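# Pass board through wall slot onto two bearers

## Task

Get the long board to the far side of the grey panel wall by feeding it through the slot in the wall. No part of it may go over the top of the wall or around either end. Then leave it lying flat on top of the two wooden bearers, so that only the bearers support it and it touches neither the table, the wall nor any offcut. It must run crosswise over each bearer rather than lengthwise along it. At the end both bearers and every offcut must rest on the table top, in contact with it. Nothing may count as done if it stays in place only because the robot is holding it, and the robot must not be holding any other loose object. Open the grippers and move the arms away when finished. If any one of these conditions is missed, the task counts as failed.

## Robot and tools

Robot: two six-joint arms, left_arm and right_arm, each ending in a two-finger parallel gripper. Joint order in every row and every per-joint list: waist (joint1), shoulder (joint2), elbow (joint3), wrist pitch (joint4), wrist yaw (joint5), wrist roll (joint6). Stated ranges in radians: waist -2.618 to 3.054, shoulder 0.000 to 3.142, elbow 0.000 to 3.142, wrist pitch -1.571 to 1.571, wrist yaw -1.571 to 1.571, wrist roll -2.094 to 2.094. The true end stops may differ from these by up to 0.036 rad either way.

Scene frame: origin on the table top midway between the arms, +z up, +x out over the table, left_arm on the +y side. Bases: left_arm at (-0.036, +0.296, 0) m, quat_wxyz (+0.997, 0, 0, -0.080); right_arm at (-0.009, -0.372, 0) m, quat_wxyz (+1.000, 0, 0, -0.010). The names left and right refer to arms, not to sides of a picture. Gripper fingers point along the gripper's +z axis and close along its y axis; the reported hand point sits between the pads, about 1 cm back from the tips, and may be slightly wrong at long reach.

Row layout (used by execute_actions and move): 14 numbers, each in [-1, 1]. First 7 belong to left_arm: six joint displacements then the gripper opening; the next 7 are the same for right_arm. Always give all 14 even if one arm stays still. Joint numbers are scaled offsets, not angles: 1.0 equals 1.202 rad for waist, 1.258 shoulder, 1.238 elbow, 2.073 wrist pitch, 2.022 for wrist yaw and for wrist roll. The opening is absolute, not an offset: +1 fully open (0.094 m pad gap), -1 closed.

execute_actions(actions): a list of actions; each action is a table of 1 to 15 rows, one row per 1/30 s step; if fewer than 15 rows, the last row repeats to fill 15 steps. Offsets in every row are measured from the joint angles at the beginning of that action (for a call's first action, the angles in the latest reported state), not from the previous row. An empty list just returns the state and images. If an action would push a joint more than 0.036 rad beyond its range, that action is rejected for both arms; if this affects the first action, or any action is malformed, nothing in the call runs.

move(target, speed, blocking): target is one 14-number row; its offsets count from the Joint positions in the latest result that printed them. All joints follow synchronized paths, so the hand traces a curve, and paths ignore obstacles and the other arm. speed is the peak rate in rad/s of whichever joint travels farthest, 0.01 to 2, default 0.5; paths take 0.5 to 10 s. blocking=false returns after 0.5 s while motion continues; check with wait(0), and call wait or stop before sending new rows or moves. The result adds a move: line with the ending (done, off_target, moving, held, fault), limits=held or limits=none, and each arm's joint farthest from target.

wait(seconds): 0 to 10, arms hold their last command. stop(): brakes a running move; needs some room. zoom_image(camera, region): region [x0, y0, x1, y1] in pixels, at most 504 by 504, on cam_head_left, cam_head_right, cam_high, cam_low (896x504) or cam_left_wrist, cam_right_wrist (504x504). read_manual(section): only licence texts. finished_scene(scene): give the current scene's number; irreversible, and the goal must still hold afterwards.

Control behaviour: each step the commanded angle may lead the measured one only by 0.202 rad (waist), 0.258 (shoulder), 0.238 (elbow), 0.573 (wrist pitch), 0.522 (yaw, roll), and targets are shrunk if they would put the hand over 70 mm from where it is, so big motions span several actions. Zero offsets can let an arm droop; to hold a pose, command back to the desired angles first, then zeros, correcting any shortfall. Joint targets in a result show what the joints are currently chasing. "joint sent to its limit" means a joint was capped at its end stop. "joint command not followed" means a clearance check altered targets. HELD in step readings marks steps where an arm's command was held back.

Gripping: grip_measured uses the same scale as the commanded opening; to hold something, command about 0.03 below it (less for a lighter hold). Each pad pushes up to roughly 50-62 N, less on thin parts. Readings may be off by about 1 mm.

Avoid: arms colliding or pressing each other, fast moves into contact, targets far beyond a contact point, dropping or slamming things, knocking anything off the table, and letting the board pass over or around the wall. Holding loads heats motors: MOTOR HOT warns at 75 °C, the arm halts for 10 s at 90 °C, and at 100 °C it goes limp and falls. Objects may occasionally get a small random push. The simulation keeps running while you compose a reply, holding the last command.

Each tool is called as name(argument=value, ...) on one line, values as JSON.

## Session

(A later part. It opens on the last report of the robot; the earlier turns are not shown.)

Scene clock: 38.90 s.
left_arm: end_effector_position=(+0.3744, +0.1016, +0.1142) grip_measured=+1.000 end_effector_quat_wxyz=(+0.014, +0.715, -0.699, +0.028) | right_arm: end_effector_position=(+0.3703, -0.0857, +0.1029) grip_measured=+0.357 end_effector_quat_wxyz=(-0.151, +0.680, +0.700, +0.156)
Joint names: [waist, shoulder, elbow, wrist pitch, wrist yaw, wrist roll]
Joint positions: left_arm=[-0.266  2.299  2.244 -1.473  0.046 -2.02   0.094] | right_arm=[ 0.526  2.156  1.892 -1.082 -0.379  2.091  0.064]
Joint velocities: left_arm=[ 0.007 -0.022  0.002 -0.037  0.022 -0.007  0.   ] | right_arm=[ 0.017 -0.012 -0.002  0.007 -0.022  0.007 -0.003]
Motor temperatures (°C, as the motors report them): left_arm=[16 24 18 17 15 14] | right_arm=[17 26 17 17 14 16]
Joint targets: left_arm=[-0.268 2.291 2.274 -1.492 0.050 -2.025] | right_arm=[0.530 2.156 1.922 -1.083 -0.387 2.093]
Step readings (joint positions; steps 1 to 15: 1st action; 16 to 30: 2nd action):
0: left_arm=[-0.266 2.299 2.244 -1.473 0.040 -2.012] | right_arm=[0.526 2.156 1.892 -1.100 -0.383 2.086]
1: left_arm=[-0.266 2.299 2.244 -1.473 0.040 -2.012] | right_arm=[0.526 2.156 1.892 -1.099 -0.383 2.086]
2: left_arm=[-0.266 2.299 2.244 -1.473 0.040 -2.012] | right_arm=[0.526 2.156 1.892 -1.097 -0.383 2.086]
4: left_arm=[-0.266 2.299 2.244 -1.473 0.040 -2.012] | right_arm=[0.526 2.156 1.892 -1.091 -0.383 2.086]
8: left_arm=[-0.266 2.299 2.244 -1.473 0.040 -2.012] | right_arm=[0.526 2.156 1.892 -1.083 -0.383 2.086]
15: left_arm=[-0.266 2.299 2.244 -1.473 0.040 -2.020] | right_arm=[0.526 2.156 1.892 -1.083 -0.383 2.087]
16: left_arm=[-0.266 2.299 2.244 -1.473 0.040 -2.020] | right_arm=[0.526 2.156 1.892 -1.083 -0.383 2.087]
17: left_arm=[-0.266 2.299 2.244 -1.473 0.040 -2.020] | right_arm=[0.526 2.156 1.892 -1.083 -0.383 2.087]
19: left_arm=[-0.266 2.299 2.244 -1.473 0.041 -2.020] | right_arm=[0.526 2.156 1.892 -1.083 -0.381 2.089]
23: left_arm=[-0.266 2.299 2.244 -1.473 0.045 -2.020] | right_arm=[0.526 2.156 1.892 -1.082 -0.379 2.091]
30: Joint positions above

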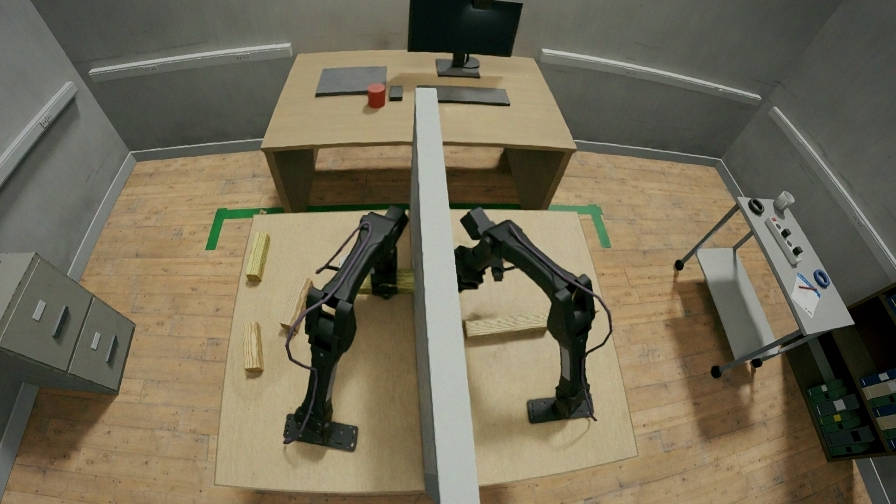

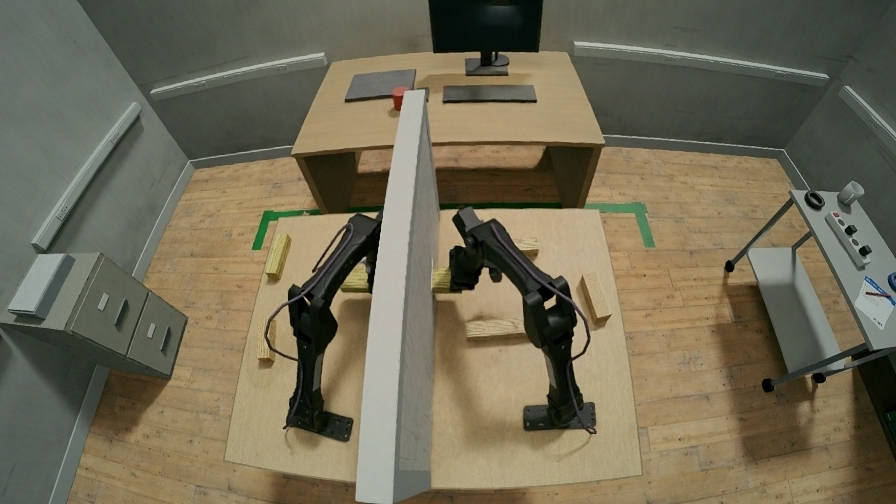

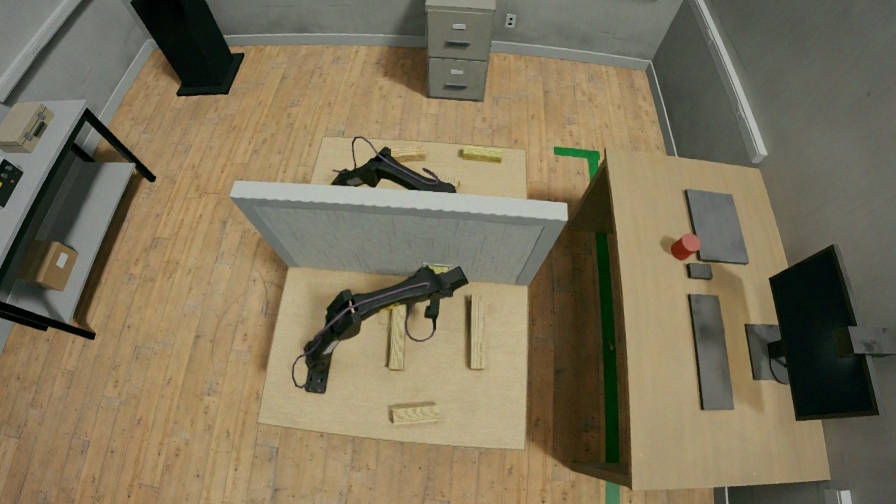

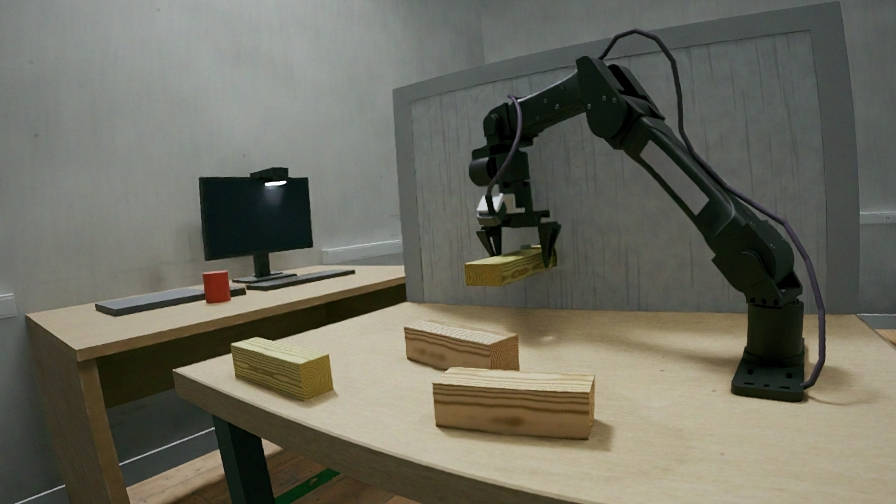

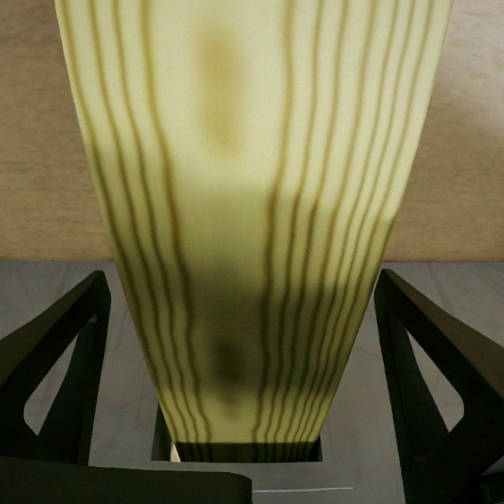

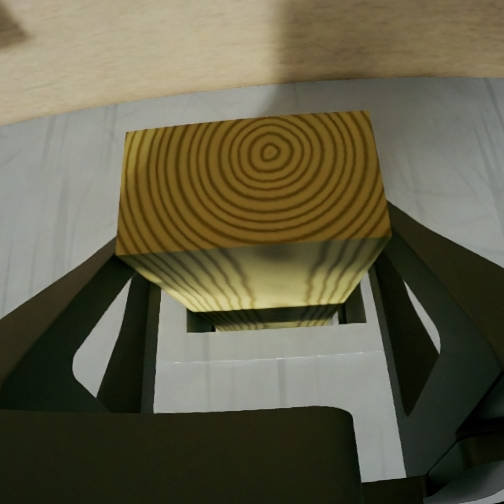

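execute_actions(actions=[])

Scene clock: 39.47 s.
left_arm: end_effector_position=(+0.3743, +0.1016, +0.1142) grip_measured=+1.000 end_effector_quat_wxyz=(+0.015, +0.715, -0.699, +0.028) | right_arm: end_effector_position=(+0.3703, -0.0857, +0.1029) grip_measured=+0.357 end_effector_quat_wxyz=(-0.151, +0.680, +0.700, +0.156)
Joint names: [waist, shoulder, elbow, wrist pitch, wrist yaw, wrist roll]
Joint positions: left_arm=[-0.266  2.299  2.244 -1.473  0.047 -2.02   0.094] | right_arm=[ 0.526  2.156  1.892 -1.082 -0.379  2.091  0.064]
Joint velocities: left_arm=[-0.012 -0.012  0.002 -0.007 -0.037  0.022  0.   ] | right_arm=[-0.012 -0.017 -0.012 -0.051  0.007 -0.066 -0.001]
Motor temperatures (°C, as the motors report them): left_arm=[16 24 18 17 15 14] | right_arm=[17 26 17 17 14 16]
Joint targets: left_arm=[-0.268 2.291 2.274 -1.492 0.050 -2.025] | right_arm=[0.530 2.156 1.922 -1.083 -0.387 2.093]

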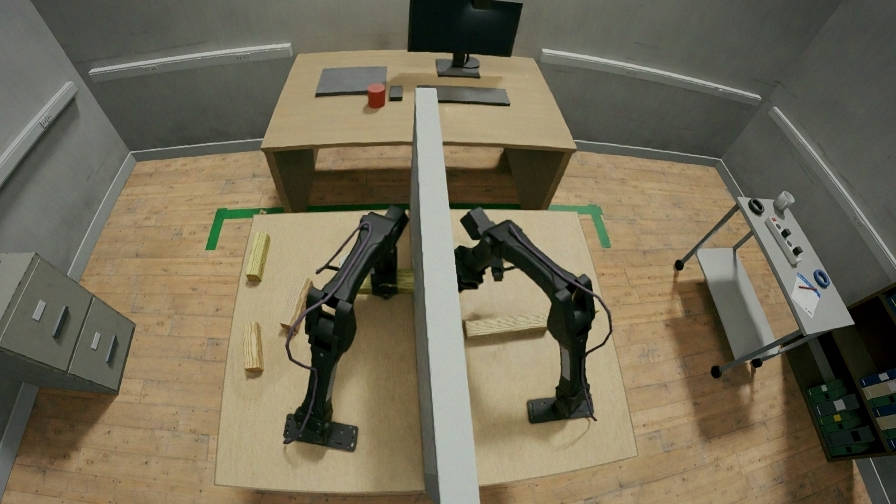

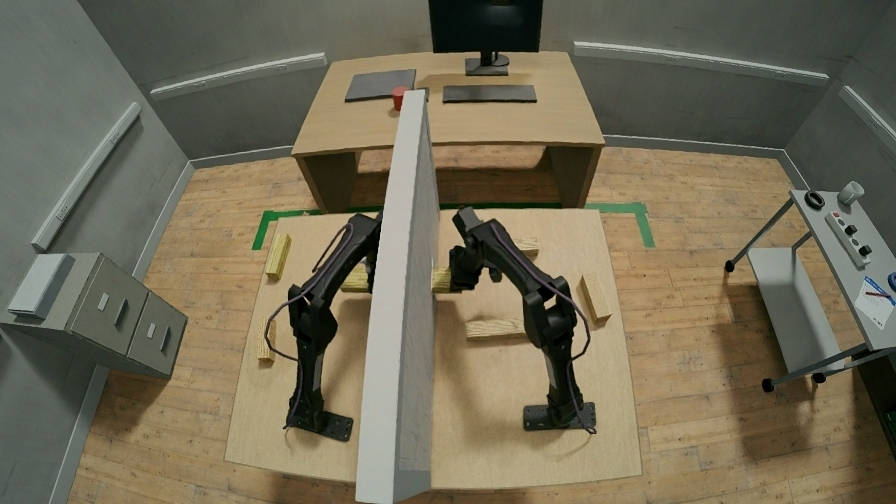

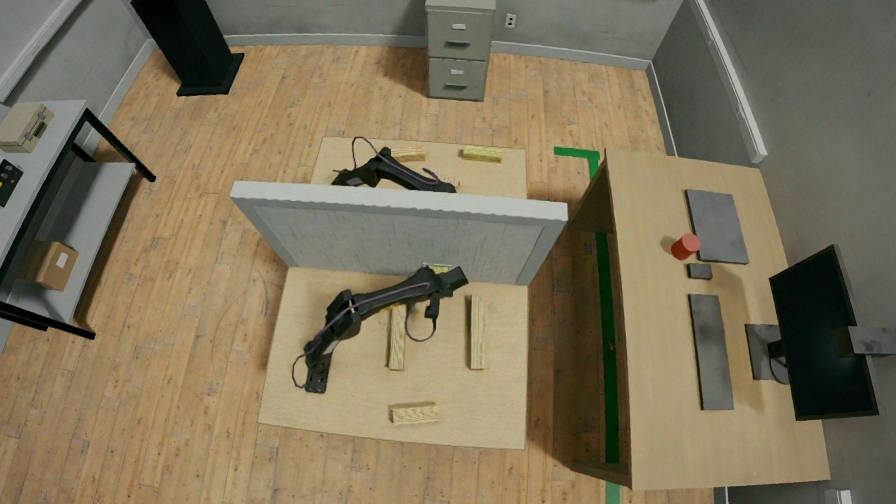

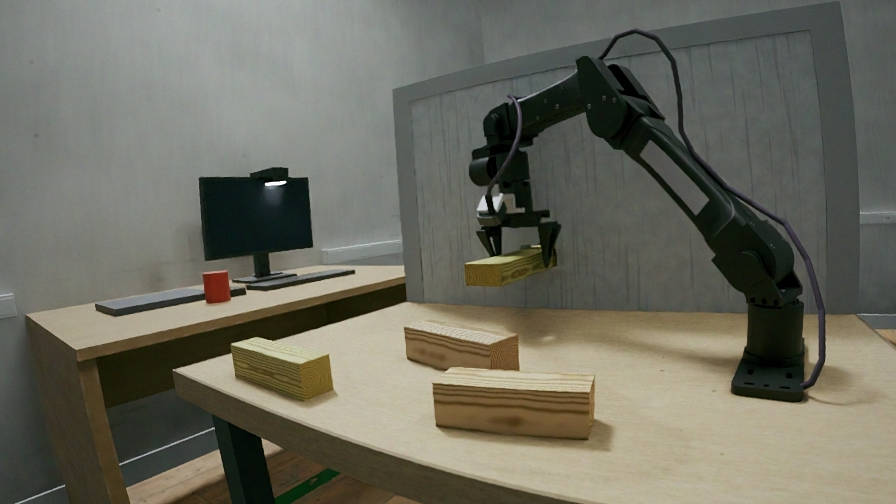

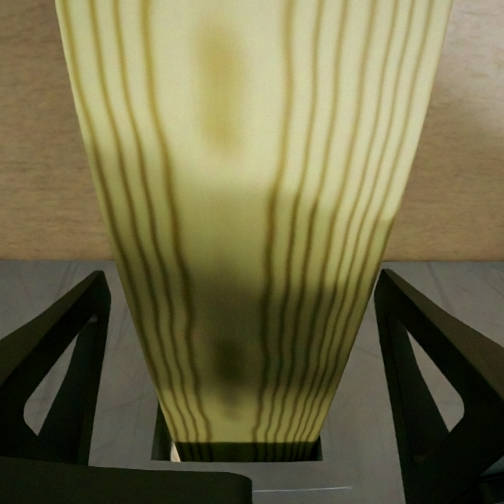

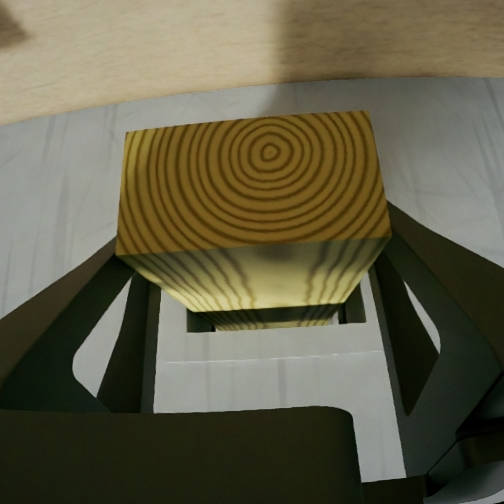

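execute_actions(actions=[[[0.0025,-0.0163,0.0031,-0.0008,0.0087,0.0004,1,-0.0032,-0.0126,0.0064,0.0000,-0.0047,-0.0021,0.30],[0.0068,-0.0262,-0.0180,0.0076,0.0157,0.0033,1,-0.0095,-0.0253,-0.0116,0.0004,-0.0056,-0.0050,0.30],[0.0110,-0.0362,-0.0390,0.0160,0.0229,0.0062,1,-0.0160,-0.0380,-0.0294,0.0009,-0.0063,-0.0081,0.30],[0.0130,-0.0403,-0.0480,0.0214,0.0288,0.0070,1,-0.0196,-0.0419,-0.0354,0.0012,-0.0067,-0.0094,0.30],[0.0150,-0.0444,-0.0570,0.0267,0.0348,0.0077,1,-0.0233,-0.0458,-0.0415,0.0014,-0.0071,-0.0108,0.30],[0.0170,-0.0485,-0.0660,0.0320,0.0407,0.0085,1,-0.0270,-0.0497,-0.0475,0.0017,-0.0076,-0.0121,0.30],[0.0190,-0.0526,-0.0750,0.0374,0.0467,0.0092,1,-0.0306,-0.0537,-0.0535,0.0020,-0.0080,-0.0135,0.30],[0.0210,-0.0567,-0.0840,0.0427,0.0526,0.0099,1,-0.0343,-0.0576,-0.0595,0.0023,-0.0084,-0.0148,0.30],[0.0230,-0.0609,-0.0929,0.0480,0.0586,0.0107,1,-0.0379,-0.0615,-0.0656,0.0026,-0.0089,-0.0162,0.30],[0.0250,-0.0650,-0.1019,0.0534,0.0645,0.0114,1,-0.0416,-0.0654,-0.0716,0.0029,-0.0093,-0.0175,0.30],[0.0270,-0.0691,-0.1109,0.0587,0.0705,0.0122,1,-0.0453,-0.0693,-0.0776,0.0032,-0.0097,-0.0189,0.30],[0.0290,-0.0732,-0.1199,0.0641,0.0764,0.0129,1,-0.0489,-0.0733,-0.0837,0.0035,-0.0101,-0.0202,0.30],[0.0310,-0.0773,-0.1289,0.0694,0.0824,0.0136,1,-0.0526,-0.0772,-0.0897,0.0038,-0.0106,-0.0216,0.30],[0.0330,-0.0815,-0.1378,0.0747,0.0883,0.0144,1,-0.0563,-0.0811,-0.0957,0.0040,-0.0110,-0.0229,0.30],[0.0350,-0.0856,-0.1468,0.0801,0.0943,0.0151,1,-0.0599,-0.0850,-0.1018,0.0043,-0.0114,-0.0243,0.30]],[[0.0130,-0.0403,-0.0480,0.0214,0.0288,0.0070,1,-0.0204,-0.0405,-0.0327,-0.0012,-0.0068,-0.0109,0.30],[0.0150,-0.0444,-0.0570,0.0267,0.0348,0.0077,1,-0.0248,-0.0431,-0.0364,-0.0033,-0.0072,-0.0136,0.30],[0.0170,-0.0485,-0.0660,0.0320,0.0407,0.0085,1,-0.0291,-0.0456,-0.0401,-0.0054,-0.0077,-0.0164,0.30],[0.0190,-0.0526,-0.0750,0.0374,0.0467,0.0092,1,-0.0335,-0.0482,-0.0439,-0.0075,-0.0081,-0.0192,0.30],[0.0210,-0.0567,-0.0840,0.0427,0.0526,0.0099,1,-0.0379,-0.0507,-0.0476,-0.0096,-0.0086,-0.0220,0.30],[0.0230,-0.0609,-0.0929,0.0480,0.0586,0.0107,1,-0.0423,-0.0533,-0.0513,-0.0099,-0.0091,-0.0247,0.30],[0.0250,-0.0650,-0.1019,0.0534,0.0645,0.0114,1,-0.0467,-0.0558,-0.0550,-0.0103,-0.0095,-0.0275,0.30],[0.0270,-0.0691,-0.1109,0.0587,0.0705,0.0122,1,-0.0510,-0.0584,-0.0587,-0.0106,-0.0100,-0.0303,0.30],[0.0290,-0.0732,-0.1199,0.0641,0.0764,0.0129,1,-0.0554,-0.0609,-0.0624,-0.0110,-0.0105,-0.0330,0.30],[0.0310,-0.0773,-0.1289,0.0694,0.0824,0.0136,1,-0.0598,-0.0634,-0.0662,-0.0113,-0.0109,-0.0358,0.30],[0.0330,-0.0815,-0.1378,0.0747,0.0883,0.0144,1,-0.0642,-0.0660,-0.0699,-0.0117,-0.0114,-0.0386,0.30],[0.0350,-0.0856,-0.1468,0.0801,0.0943,0.0151,1,-0.0686,-0.0685,-0.0736,-0.0120,-0.0118,-0.0413,0.30],[0.0370,-0.0897,-0.1558,0.0854,0.1002,0.0159,1,-0.0730,-0.0711,-0.0773,-0.0124,-0.0123,-0.0441,0.30],[0.0389,-0.0938,-0.1648,0.0907,0.1062,0.0166,1,-0.0773,-0.0736,-0.0810,-0.0128,-0.0128,-0.0469,0.30],[0.0409,-0.0979,-0.1738,0.0961,0.1121,0.0174,1,-0.0817,-0.0762,-0.0847,-0.0131,-0.0132,-0.0497,0.30]]])

Scene clock: 45.37 s.
left_arm: end_effector_position=(+0.3652, +0.0802, +0.1141) grip_measured=+1.000 end_effector_quat_wxyz=(+0.131, +0.700, -0.687, +0.141) | right_arm: end_effector_position=(+0.3636, -0.1502, +0.1057) grip_measured=+0.357 end_effector_quat_wxyz=(-0.145, +0.691, +0.691, +0.152)
Joint names: [waist, shoulder, elbow, wrist pitch, wrist yaw, wrist roll]
Joint positions: left_arm=[-0.199  2.138  1.926 -1.2    0.355 -1.977  0.094] | right_arm=[ 0.4    2.024  1.71  -1.081 -0.387  1.984  0.064]
Joint velocities: left_arm=[ 0.066 -0.154 -0.33   0.271  0.33   0.037  0.   ] | right_arm=[-0.154 -0.095 -0.129 -0.007 -0.095 -0.154  0.   ]
Motor temperatures (°C, as the motors report them): left_arm=[16 25 18 17 15 14] | right_arm=[17 26 17 17 14 16]
Joint targets: left_arm=[-0.186 2.103 1.887 -1.154 0.411 -1.966] | right_arm=[0.377 1.989 1.688 -1.101 -0.407 1.956]
Step readings (joint positions; steps 1 to 15: 1st action; 16 to 30: 2nd action):
0: left_arm=[-0.266 2.299 2.244 -1.473 0.047 -2.020] | right_arm=[0.526 2.156 1.892 -1.082 -0.379 2.091]
1: left_arm=[-0.266 2.299 2.244 -1.473 0.049 -2.020] | right_arm=[0.526 2.156 1.892 -1.082 -0.379 2.091]
2: left_arm=[-0.266 2.299 2.244 -1.472 0.053 -2.020] | right_arm=[0.526 2.155 1.892 -1.082 -0.379 2.091]
4: left_arm=[-0.265 2.290 2.226 -1.455 0.068 -2.017] | right_arm=[0.524 2.145 1.878 -1.076 -0.379 2.090]
8: left_arm=[-0.256 2.263 2.180 -1.424 0.107 -2.012] | right_arm=[0.509 2.121 1.844 -1.076 -0.379 2.081]
15: left_arm=[-0.235 2.226 2.102 -1.353 0.184 -2.001] | right_arm=[0.475 2.085 1.793 -1.074 -0.380 2.057]
16: left_arm=[-0.232 2.220 2.089 -1.341 0.195 -1.999] | right_arm=[0.471 2.078 1.784 -1.072 -0.380 2.054]
17: left_arm=[-0.230 2.212 2.074 -1.332 0.205 -1.997] | right_arm=[0.466 2.072 1.775 -1.072 -0.380 2.050]
19: left_arm=[-0.225 2.198 2.048 -1.316 0.227 -1.994] | right_arm=[0.457 2.060 1.761 -1.073 -0.380 2.042]
23: left_arm=[-0.215 2.174 2.004 -1.276 0.273 -1.988] | right_arm=[0.437 2.045 1.742 -1.078 -0.380 2.021]
30: Joint positions above

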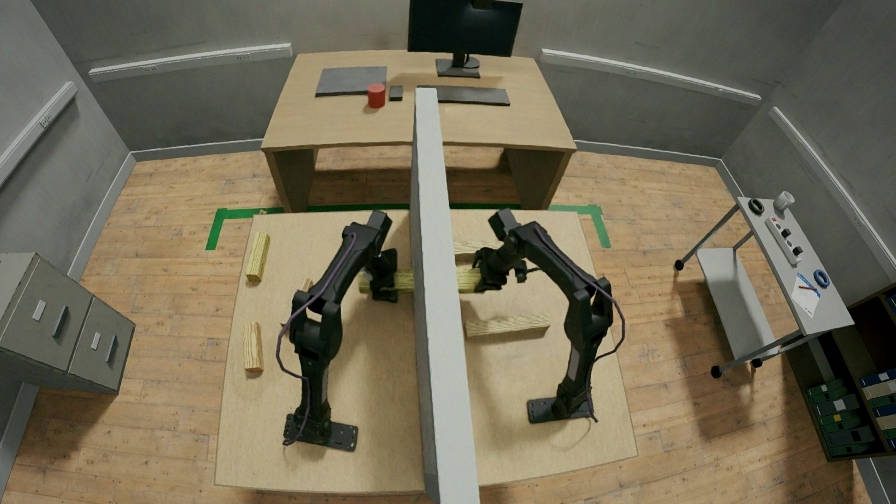

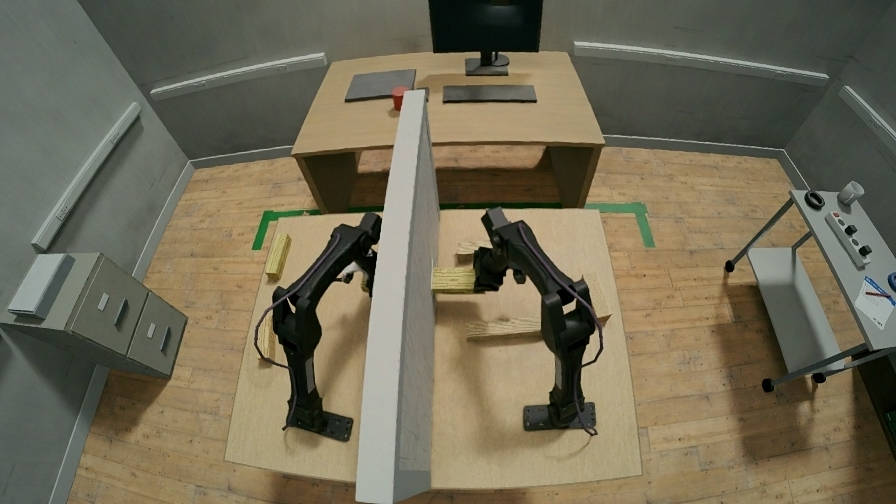

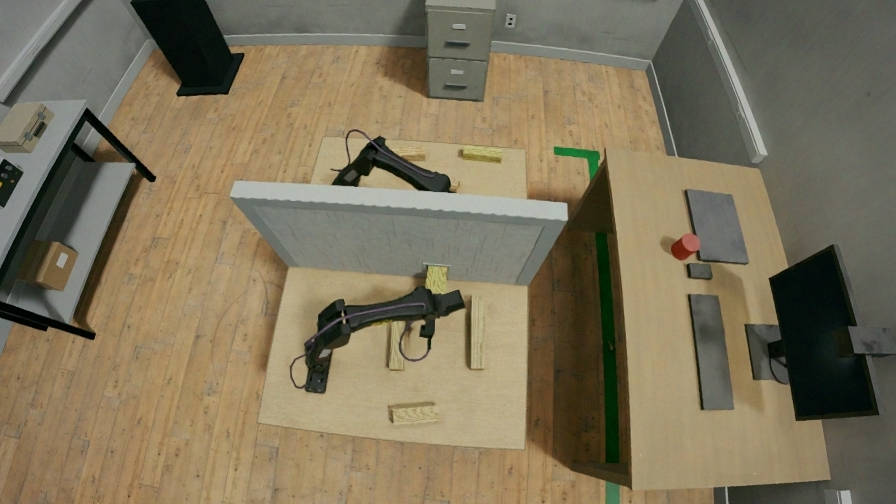

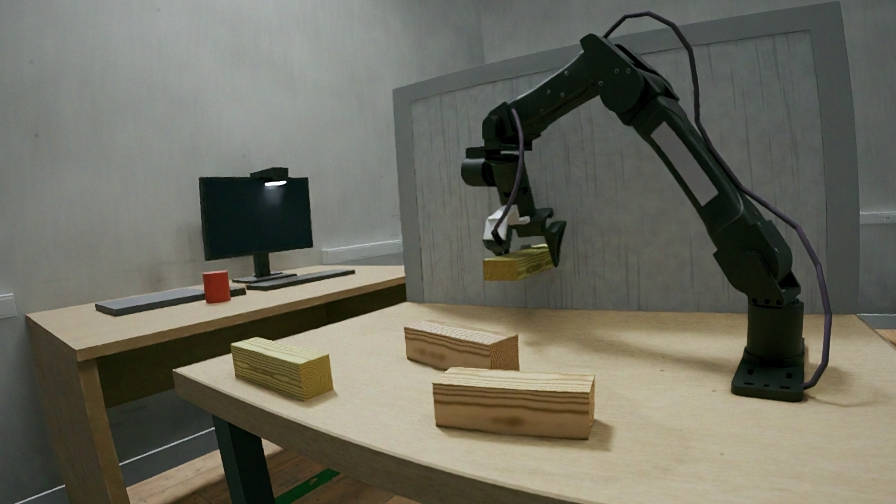

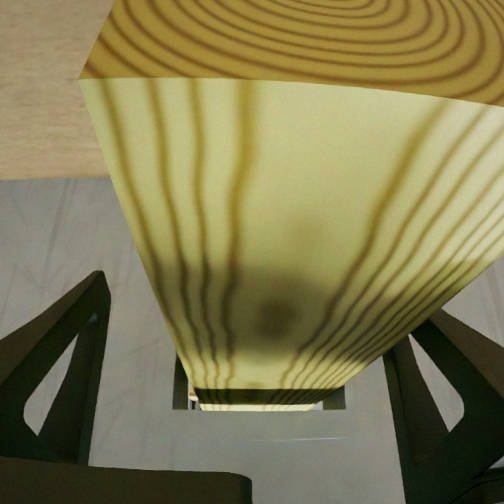

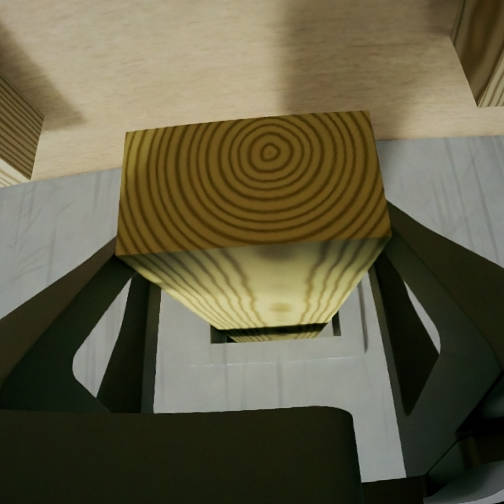

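execute_actions(actions=[[[0.0108,-0.0278,-0.0315,0.0245,0.0284,0.0054,1,-0.0297,-0.0319,-0.0225,-0.0125,-0.0125,-0.0207,0.30],[0.0108,-0.0278,-0.0315,0.0268,0.0291,0.0054,1,-0.0394,-0.0336,-0.0270,-0.0145,-0.0148,-0.0275,0.30],[0.0108,-0.0278,-0.0315,0.0292,0.0298,0.0054,1,-0.0499,-0.0353,-0.0302,-0.0159,-0.0162,-0.0344,0.30],[0.0108,-0.0278,-0.0315,0.0315,0.0305,0.0054,1,-0.0546,-0.0370,-0.0327,-0.0167,-0.0170,-0.0373,0.30],[0.0108,-0.0278,-0.0315,0.0338,0.0312,0.0054,1,-0.0593,-0.0387,-0.0353,-0.0175,-0.0178,-0.0402,0.30],[0.0108,-0.0278,-0.0315,0.0338,0.0312,0.0054,1,-0.0641,-0.0404,-0.0378,-0.0183,-0.0186,-0.0431,0.30],[0.0108,-0.0278,-0.0315,0.0338,0.0312,0.0054,1,-0.0688,-0.0421,-0.0403,-0.0191,-0.0194,-0.0460,0.30],[0.0108,-0.0278,-0.0315,0.0338,0.0312,0.0054,1,-0.0735,-0.0438,-0.0429,-0.0199,-0.0202,-0.0489,0.30],[0.0108,-0.0278,-0.0315,0.0338,0.0312,0.0054,1,-0.0782,-0.0455,-0.0454,-0.0207,-0.0210,-0.0518,0.30],[0.0108,-0.0278,-0.0315,0.0338,0.0312,0.0054,1,-0.0829,-0.0472,-0.0479,-0.0216,-0.0218,-0.0547,0.30],[0.0108,-0.0278,-0.0315,0.0338,0.0312,0.0054,1,-0.0876,-0.0489,-0.0505,-0.0224,-0.0226,-0.0576,0.30],[0.0108,-0.0278,-0.0315,0.0338,0.0312,0.0054,1,-0.0923,-0.0506,-0.0530,-0.0232,-0.0233,-0.0605,0.30],[0.0108,-0.0278,-0.0315,0.0338,0.0312,0.0054,1,-0.0971,-0.0523,-0.0555,-0.0240,-0.0241,-0.0634,0.30],[0.0108,-0.0278,-0.0315,0.0338,0.0312,0.0054,1,-0.1018,-0.0540,-0.0581,-0.0248,-0.0249,-0.0663,0.30],[0.0108,-0.0278,-0.0315,0.0338,0.0312,0.0054,1,-0.1065,-0.0557,-0.0606,-0.0256,-0.0257,-0.0693,0.30]],[[0.002,-0.012,0.004,-0.004,0,0,1,-0.0265,-0.0297,-0.0129,-0.0150,-0.0102,-0.0195,0.30],[0.002,-0.012,0.004,-0.004,0,0,1,-0.0314,-0.0308,-0.0144,-0.0160,-0.0105,-0.0227,0.30],[0.002,-0.012,0.004,-0.004,0,0,1,-0.0363,-0.0320,-0.0160,-0.0170,-0.0108,-0.0258,0.30],[0.002,-0.012,0.004,-0.004,0,0,1,-0.0412,-0.0331,-0.0176,-0.0180,-0.0111,-0.0290,0.30],[0.002,-0.012,0.004,-0.004,0,0,1,-0.0460,-0.0342,-0.0191,-0.0190,-0.0114,-0.0321,0.30],[0.002,-0.012,0.004,-0.004,0,0,1,-0.0509,-0.0353,-0.0207,-0.0200,-0.0117,-0.0353,0.30],[0.002,-0.012,0.004,-0.004,0,0,1,-0.0558,-0.0364,-0.0222,-0.0210,-0.0119,-0.0385,0.30],[0.002,-0.012,0.004,-0.004,0,0,1,-0.0607,-0.0375,-0.0238,-0.0220,-0.0119,-0.0416,0.30],[0.002,-0.012,0.004,-0.004,0,0,1,-0.0656,-0.0386,-0.0254,-0.0230,-0.0119,-0.0448,0.30],[0.002,-0.012,0.004,-0.004,0,0,1,-0.0704,-0.0397,-0.0269,-0.0240,-0.0119,-0.0480,0.30],[0.002,-0.012,0.004,-0.004,0,0,1,-0.0753,-0.0409,-0.0285,-0.0241,-0.0119,-0.0504,0.30],[0.002,-0.012,0.004,-0.004,0,0,1,-0.0774,-0.0420,-0.0299,-0.0241,-0.0119,-0.0504,0.30],[0.002,-0.012,0.004,-0.004,0,0,1,-0.0774,-0.0431,-0.0299,-0.0241,-0.0119,-0.0504,0.30],[0.002,-0.012,0.004,-0.004,0,0,1,-0.0774,-0.0437,-0.0299,-0.0241,-0.0119,-0.0504,0.30],[0.002,-0.012,0.004,-0.004,0,0,1,-0.0774,-0.0437,-0.0299,-0.0241,-0.0119,-0.0504,0.30]]])

Scene clock: 48.40 s.
left_arm: end_effector_position=(+0.3738, +0.0703, +0.1181) grip_measured=+1.000 end_effector_quat_wxyz=(+0.143, +0.689, -0.688, +0.177) | right_arm: end_effector_position=(+0.3635, -0.2251, +0.1062) grip_measured=+0.357 end_effector_quat_wxyz=(-0.147, +0.689, +0.693, +0.152)
Joint names: [waist, shoulder, elbow, wrist pitch, wrist yaw, wrist roll]
Joint positions: left_arm=[-0.193  2.132  1.908 -1.131  0.409 -1.971  0.094] | right_arm=[ 0.213  1.964  1.629 -1.144 -0.417  1.775  0.064]
Joint velocities: left_arm=[-0.007  0.027 -0.002 -0.007 -0.007 -0.037  0.   ] | right_arm=[-0.032 -0.032 -0.002 -0.022 -0.022 -0.022 -0.001]
Motor temperatures (°C, as the motors report them): left_arm=[16 25 18 17 15 14] | right_arm=[17 26 17 17 14 16]
Joint targets: left_arm=[-0.190 2.116 1.913 -1.140 0.409 -1.971] | right_arm=[0.202 1.932 1.617 -1.158 -0.436 1.767]
Step readings (joint positions; steps 1 to 15: 1st action; 16 to 30: 2nd action):
0: left_arm=[-0.193 2.132 1.908 -1.154 0.403 -1.971] | right_arm=[0.386 2.018 1.703 -1.086 -0.388 1.969]
1: left_arm=[-0.193 2.132 1.908 -1.154 0.403 -1.971] | right_arm=[0.385 2.018 1.703 -1.086 -0.388 1.967]
2: left_arm=[-0.193 2.132 1.908 -1.153 0.403 -1.971] | right_arm=[0.382 2.017 1.701 -1.086 -0.391 1.962]
4: left_arm=[-0.193 2.132 1.908 -1.148 0.405 -1.971] | right_arm=[0.370 2.013 1.691 -1.088 -0.397 1.947]
8: left_arm=[-0.193 2.132 1.908 -1.137 0.407 -1.971] | right_arm=[0.335 2.003 1.675 -1.096 -0.405 1.914]
15: left_arm=[-0.193 2.132 1.908 -1.131 0.409 -1.971] | right_arm=[0.294 1.987 1.654 -1.108 -0.412 1.869]
16: left_arm=[-0.193 2.132 1.908 -1.131 0.409 -1.971] | right_arm=[0.289 1.985 1.652 -1.110 -0.413 1.862]
17: left_arm=[-0.193 2.132 1.908 -1.131 0.409 -1.971] | right_arm=[0.282 1.984 1.650 -1.112 -0.413 1.854]
19: left_arm=[-0.193 2.132 1.908 -1.131 0.409 -1.971] | right_arm=[0.270 1.980 1.647 -1.119 -0.413 1.840]
23: left_arm=[-0.193 2.132 1.908 -1.131 0.409 -1.971] | right_arm=[0.245 1.973 1.640 -1.131 -0.415 1.812]
30: Joint positions above

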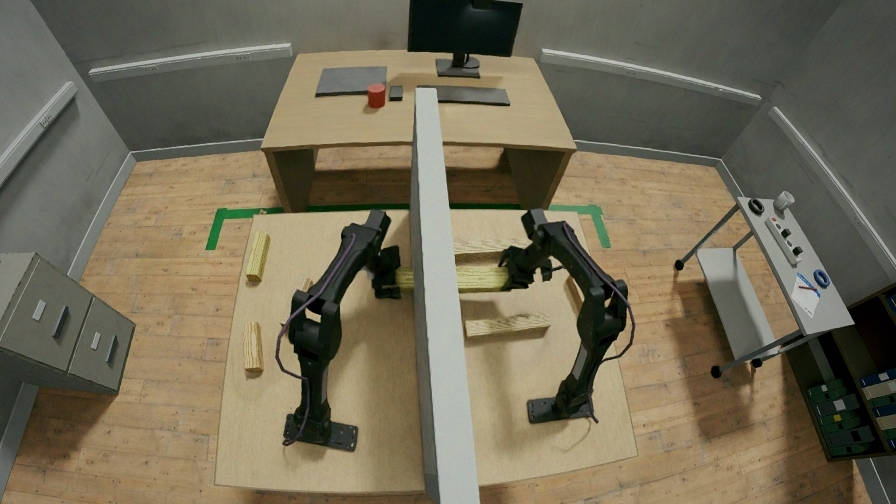

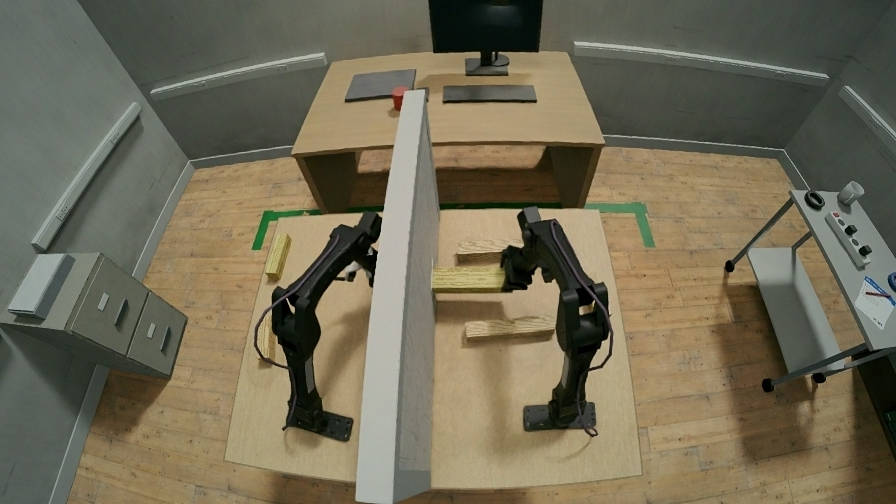

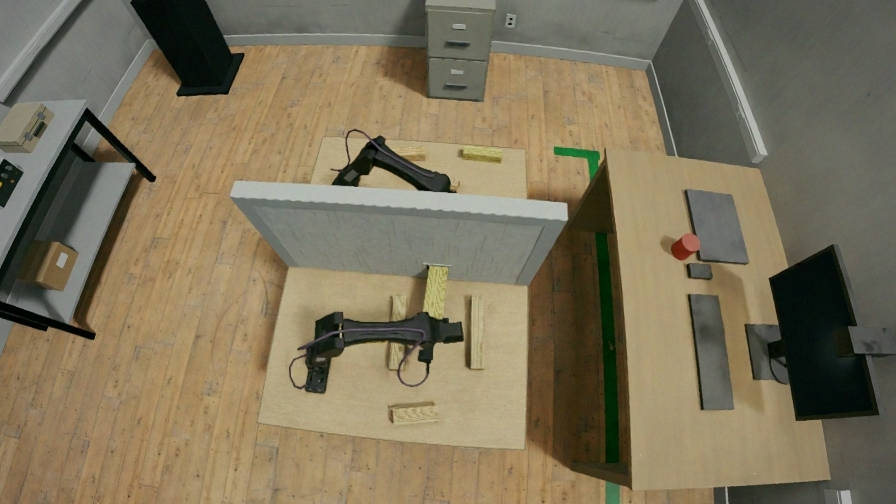

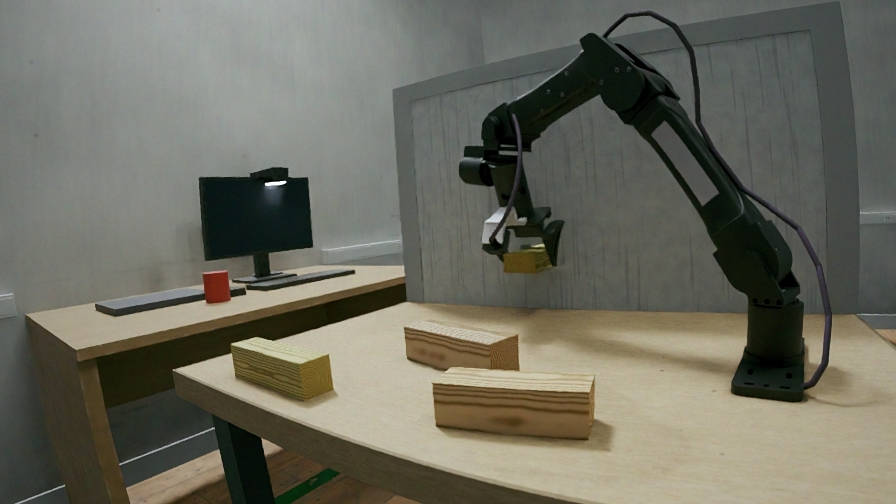

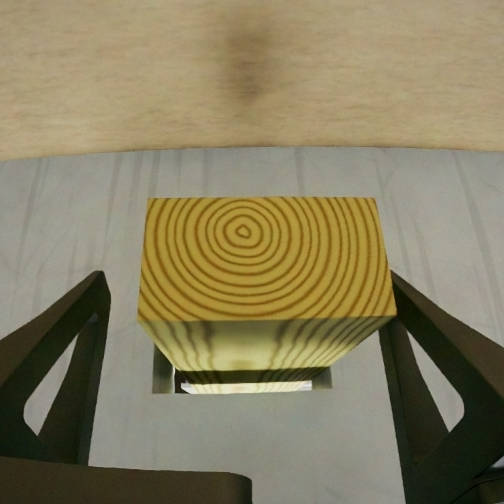

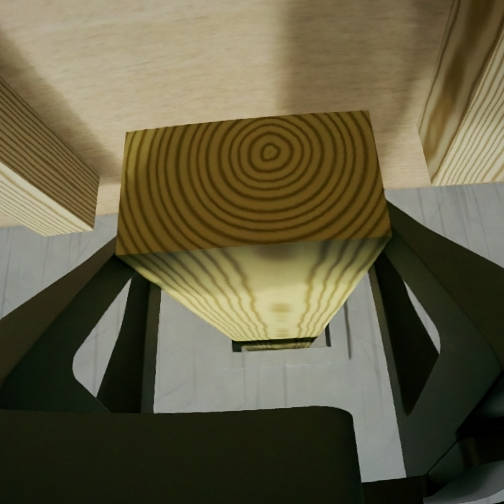

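zoom_image(camera="cam_low", region=[450, 190, 610, 300])

Region (450, 190, 610, 300) of cam_low's 896x504 image, scaled by 3.150, with more detail than that image has; it fills the top 346 rows of this view, and the rest is white.

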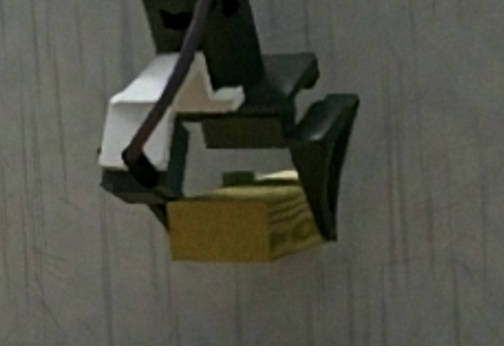

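execute_actions(actions=[[[0.0025,-0.0127,0.004,0.0000,0,0,1,-0.0092,-0.0254,-0.0097,-0.0068,-0.0094,-0.0040,0.30],[0.0025,-0.0127,0.004,0.0035,0,0,0.9,-0.0092,-0.0254,-0.0097,-0.0068,-0.0094,-0.0040,0.30],[0.0025,-0.0127,0.004,0.0063,0,0,0.8,-0.0092,-0.0254,-0.0097,-0.0068,-0.0094,-0.0040,0.30],[0.0025,-0.0127,0.004,0.0063,0,0,0.7,-0.0092,-0.0254,-0.0097,-0.0068,-0.0094,-0.0040,0.30],[0.0025,-0.0127,0.004,0.0063,0,0,0.6,-0.0092,-0.0254,-0.0097,-0.0068,-0.0094,-0.0040,0.30],[0.0025,-0.0127,0.004,0.0063,0,0,0.5,-0.0092,-0.0254,-0.0097,-0.0068,-0.0094,-0.0040,0.30],[0.0025,-0.0127,0.004,0.0063,0,0,0.42,-0.0092,-0.0254,-0.0097,-0.0068,-0.0094,-0.0040,0.30],[0.0025,-0.0127,0.004,0.0063,0,0,0.35,-0.0092,-0.0254,-0.0097,-0.0068,-0.0094,-0.0040,0.30],[0.0025,-0.0127,0.004,0.0063,0,0,0.30,-0.0092,-0.0254,-0.0097,-0.0068,-0.0094,-0.0040,0.30],[0.0025,-0.0127,0.004,0.0063,0,0,0.28,-0.0092,-0.0254,-0.0097,-0.0068,-0.0094,-0.0040,0.30],[0.0025,-0.0127,0.004,0.0063,0,0,0.28,-0.0092,-0.0254,-0.0097,-0.0068,-0.0094,-0.0040,0.30],[0.0025,-0.0127,0.004,0.0063,0,0,0.28,-0.0073,-0.0182,-0.0026,-0.0070,-0.0064,-0.0028,0.36],[0.0025,-0.0127,0.004,0.0063,0,0,0.28,-0.0054,-0.0111,0.0045,-0.0072,-0.0034,-0.0015,0.45],[0.0025,-0.0127,0.004,0.0063,0,0,0.28,-0.0036,-0.0040,0.0115,-0.0075,-0.0005,-0.0003,0.65],[0.0025,-0.0127,0.004,0.0063,0,0,0.28,-0.0017,0.0032,0.0186,-0.0077,0.0025,0.0010,1]]])

Scene clock: 50.50 s.
left_arm: end_effector_position=(+0.3771, +0.0692, +0.1189) grip_measured=+0.344 end_effector_quat_wxyz=(+0.140, +0.688, -0.688, +0.184) | right_arm: end_effector_position=(+0.3628, -0.2257, +0.1066) grip_measured=+0.793 end_effector_quat_wxyz=(-0.147, +0.687, +0.695, +0.151)
Joint names: [waist, shoulder, elbow, wrist pitch, wrist yaw, wrist roll]
Joint positions: left_arm=[-0.193  2.132  1.908 -1.116  0.408 -1.972  0.063] | right_arm=[ 0.212  1.963  1.629 -1.148 -0.417  1.769  0.084]
Joint velocities: left_arm=[ 0.007 -0.002  0.007 -0.007  0.037 -0.022  0.   ] | right_arm=[-0.002  0.017  0.007  0.051 -0.007 -0.007  0.412]
Motor temperatures (°C, as the motors report them): left_arm=[16 25 18 17 15 14] | right_arm=[17 27 17 17 14 16]
Joint targets: left_arm=[-0.190 2.116 1.913 -1.118 0.409 -1.971] | right_arm=[0.210 1.968 1.652 -1.160 -0.412 1.778]
Step readings (joint positions):
0: left_arm=[-0.193 2.132 1.908 -1.131 0.409 -1.971] | right_arm=[0.212 1.963 1.629 -1.145 -0.417 1.774]
1: left_arm=[-0.193 2.132 1.908 -1.131 0.409 -1.971] | right_arm=[0.212 1.963 1.629 -1.145 -0.417 1.774]
2: left_arm=[-0.193 2.132 1.908 -1.131 0.409 -1.971] | right_arm=[0.212 1.963 1.629 -1.145 -0.417 1.774]
4: left_arm=[-0.193 2.132 1.908 -1.127 0.409 -1.971] | right_arm=[0.212 1.963 1.629 -1.145 -0.417 1.774]
8: left_arm=[-0.193 2.132 1.908 -1.117 0.408 -1.971] | right_arm=[0.212 1.963 1.629 -1.147 -0.417 1.770]
15: Joint positions above

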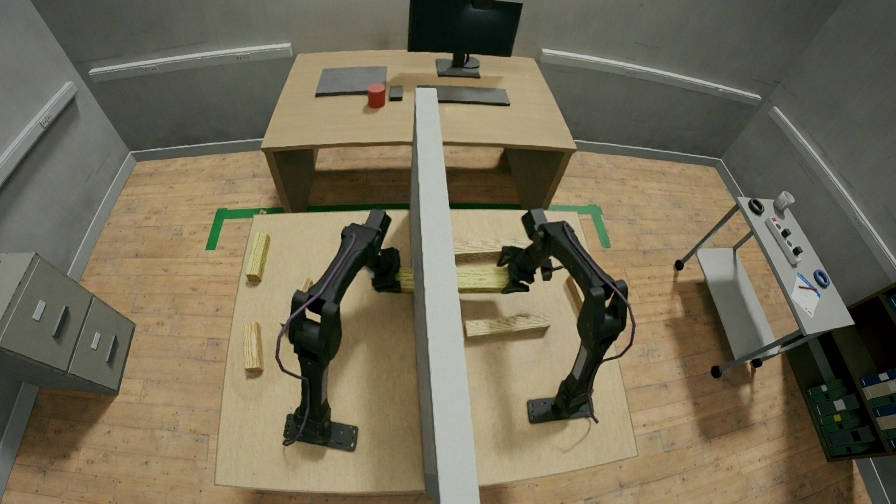

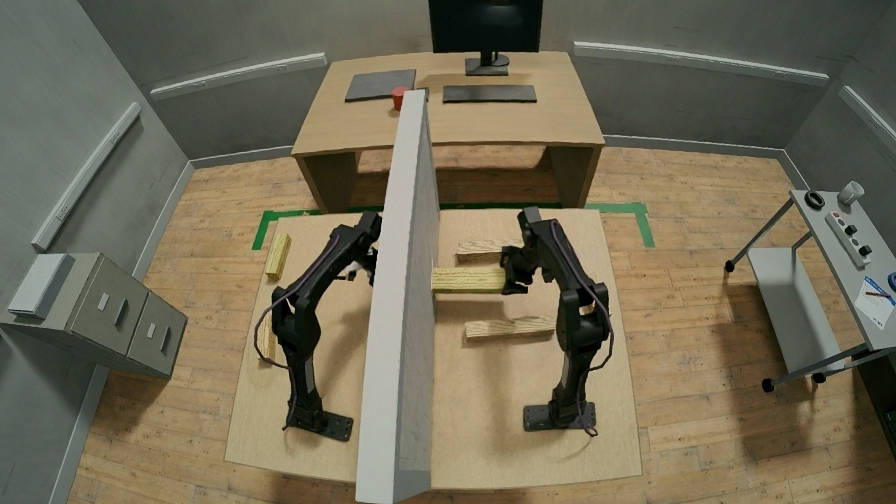

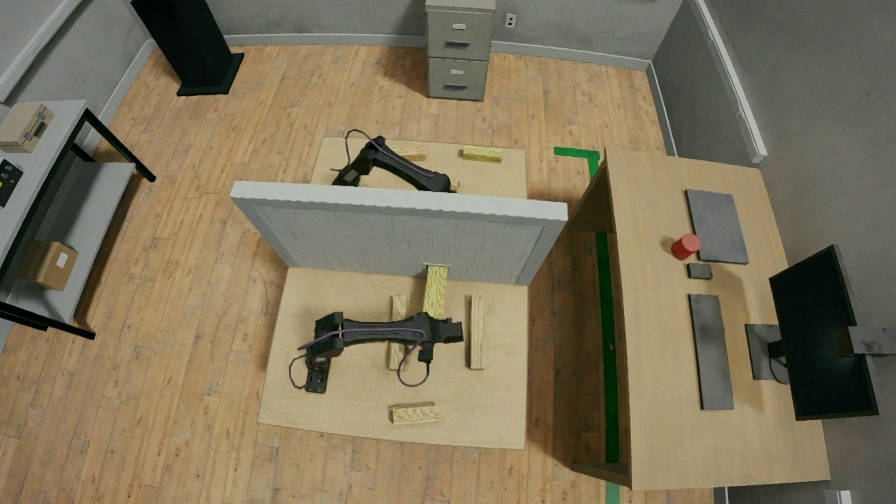

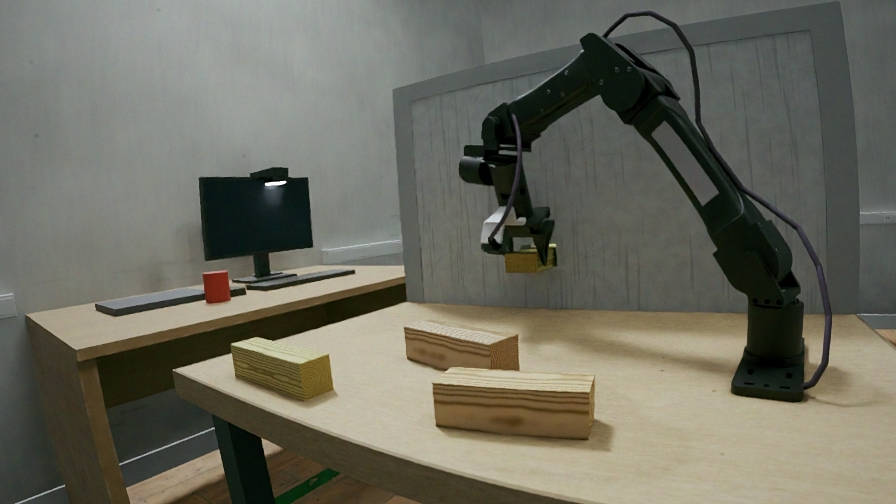

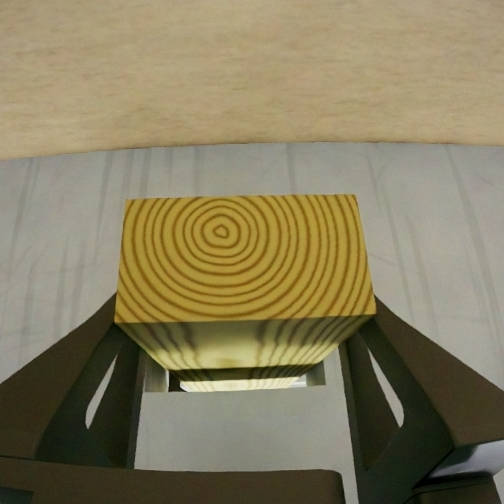

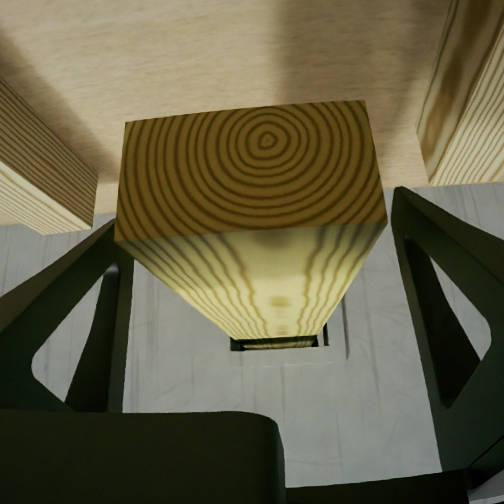

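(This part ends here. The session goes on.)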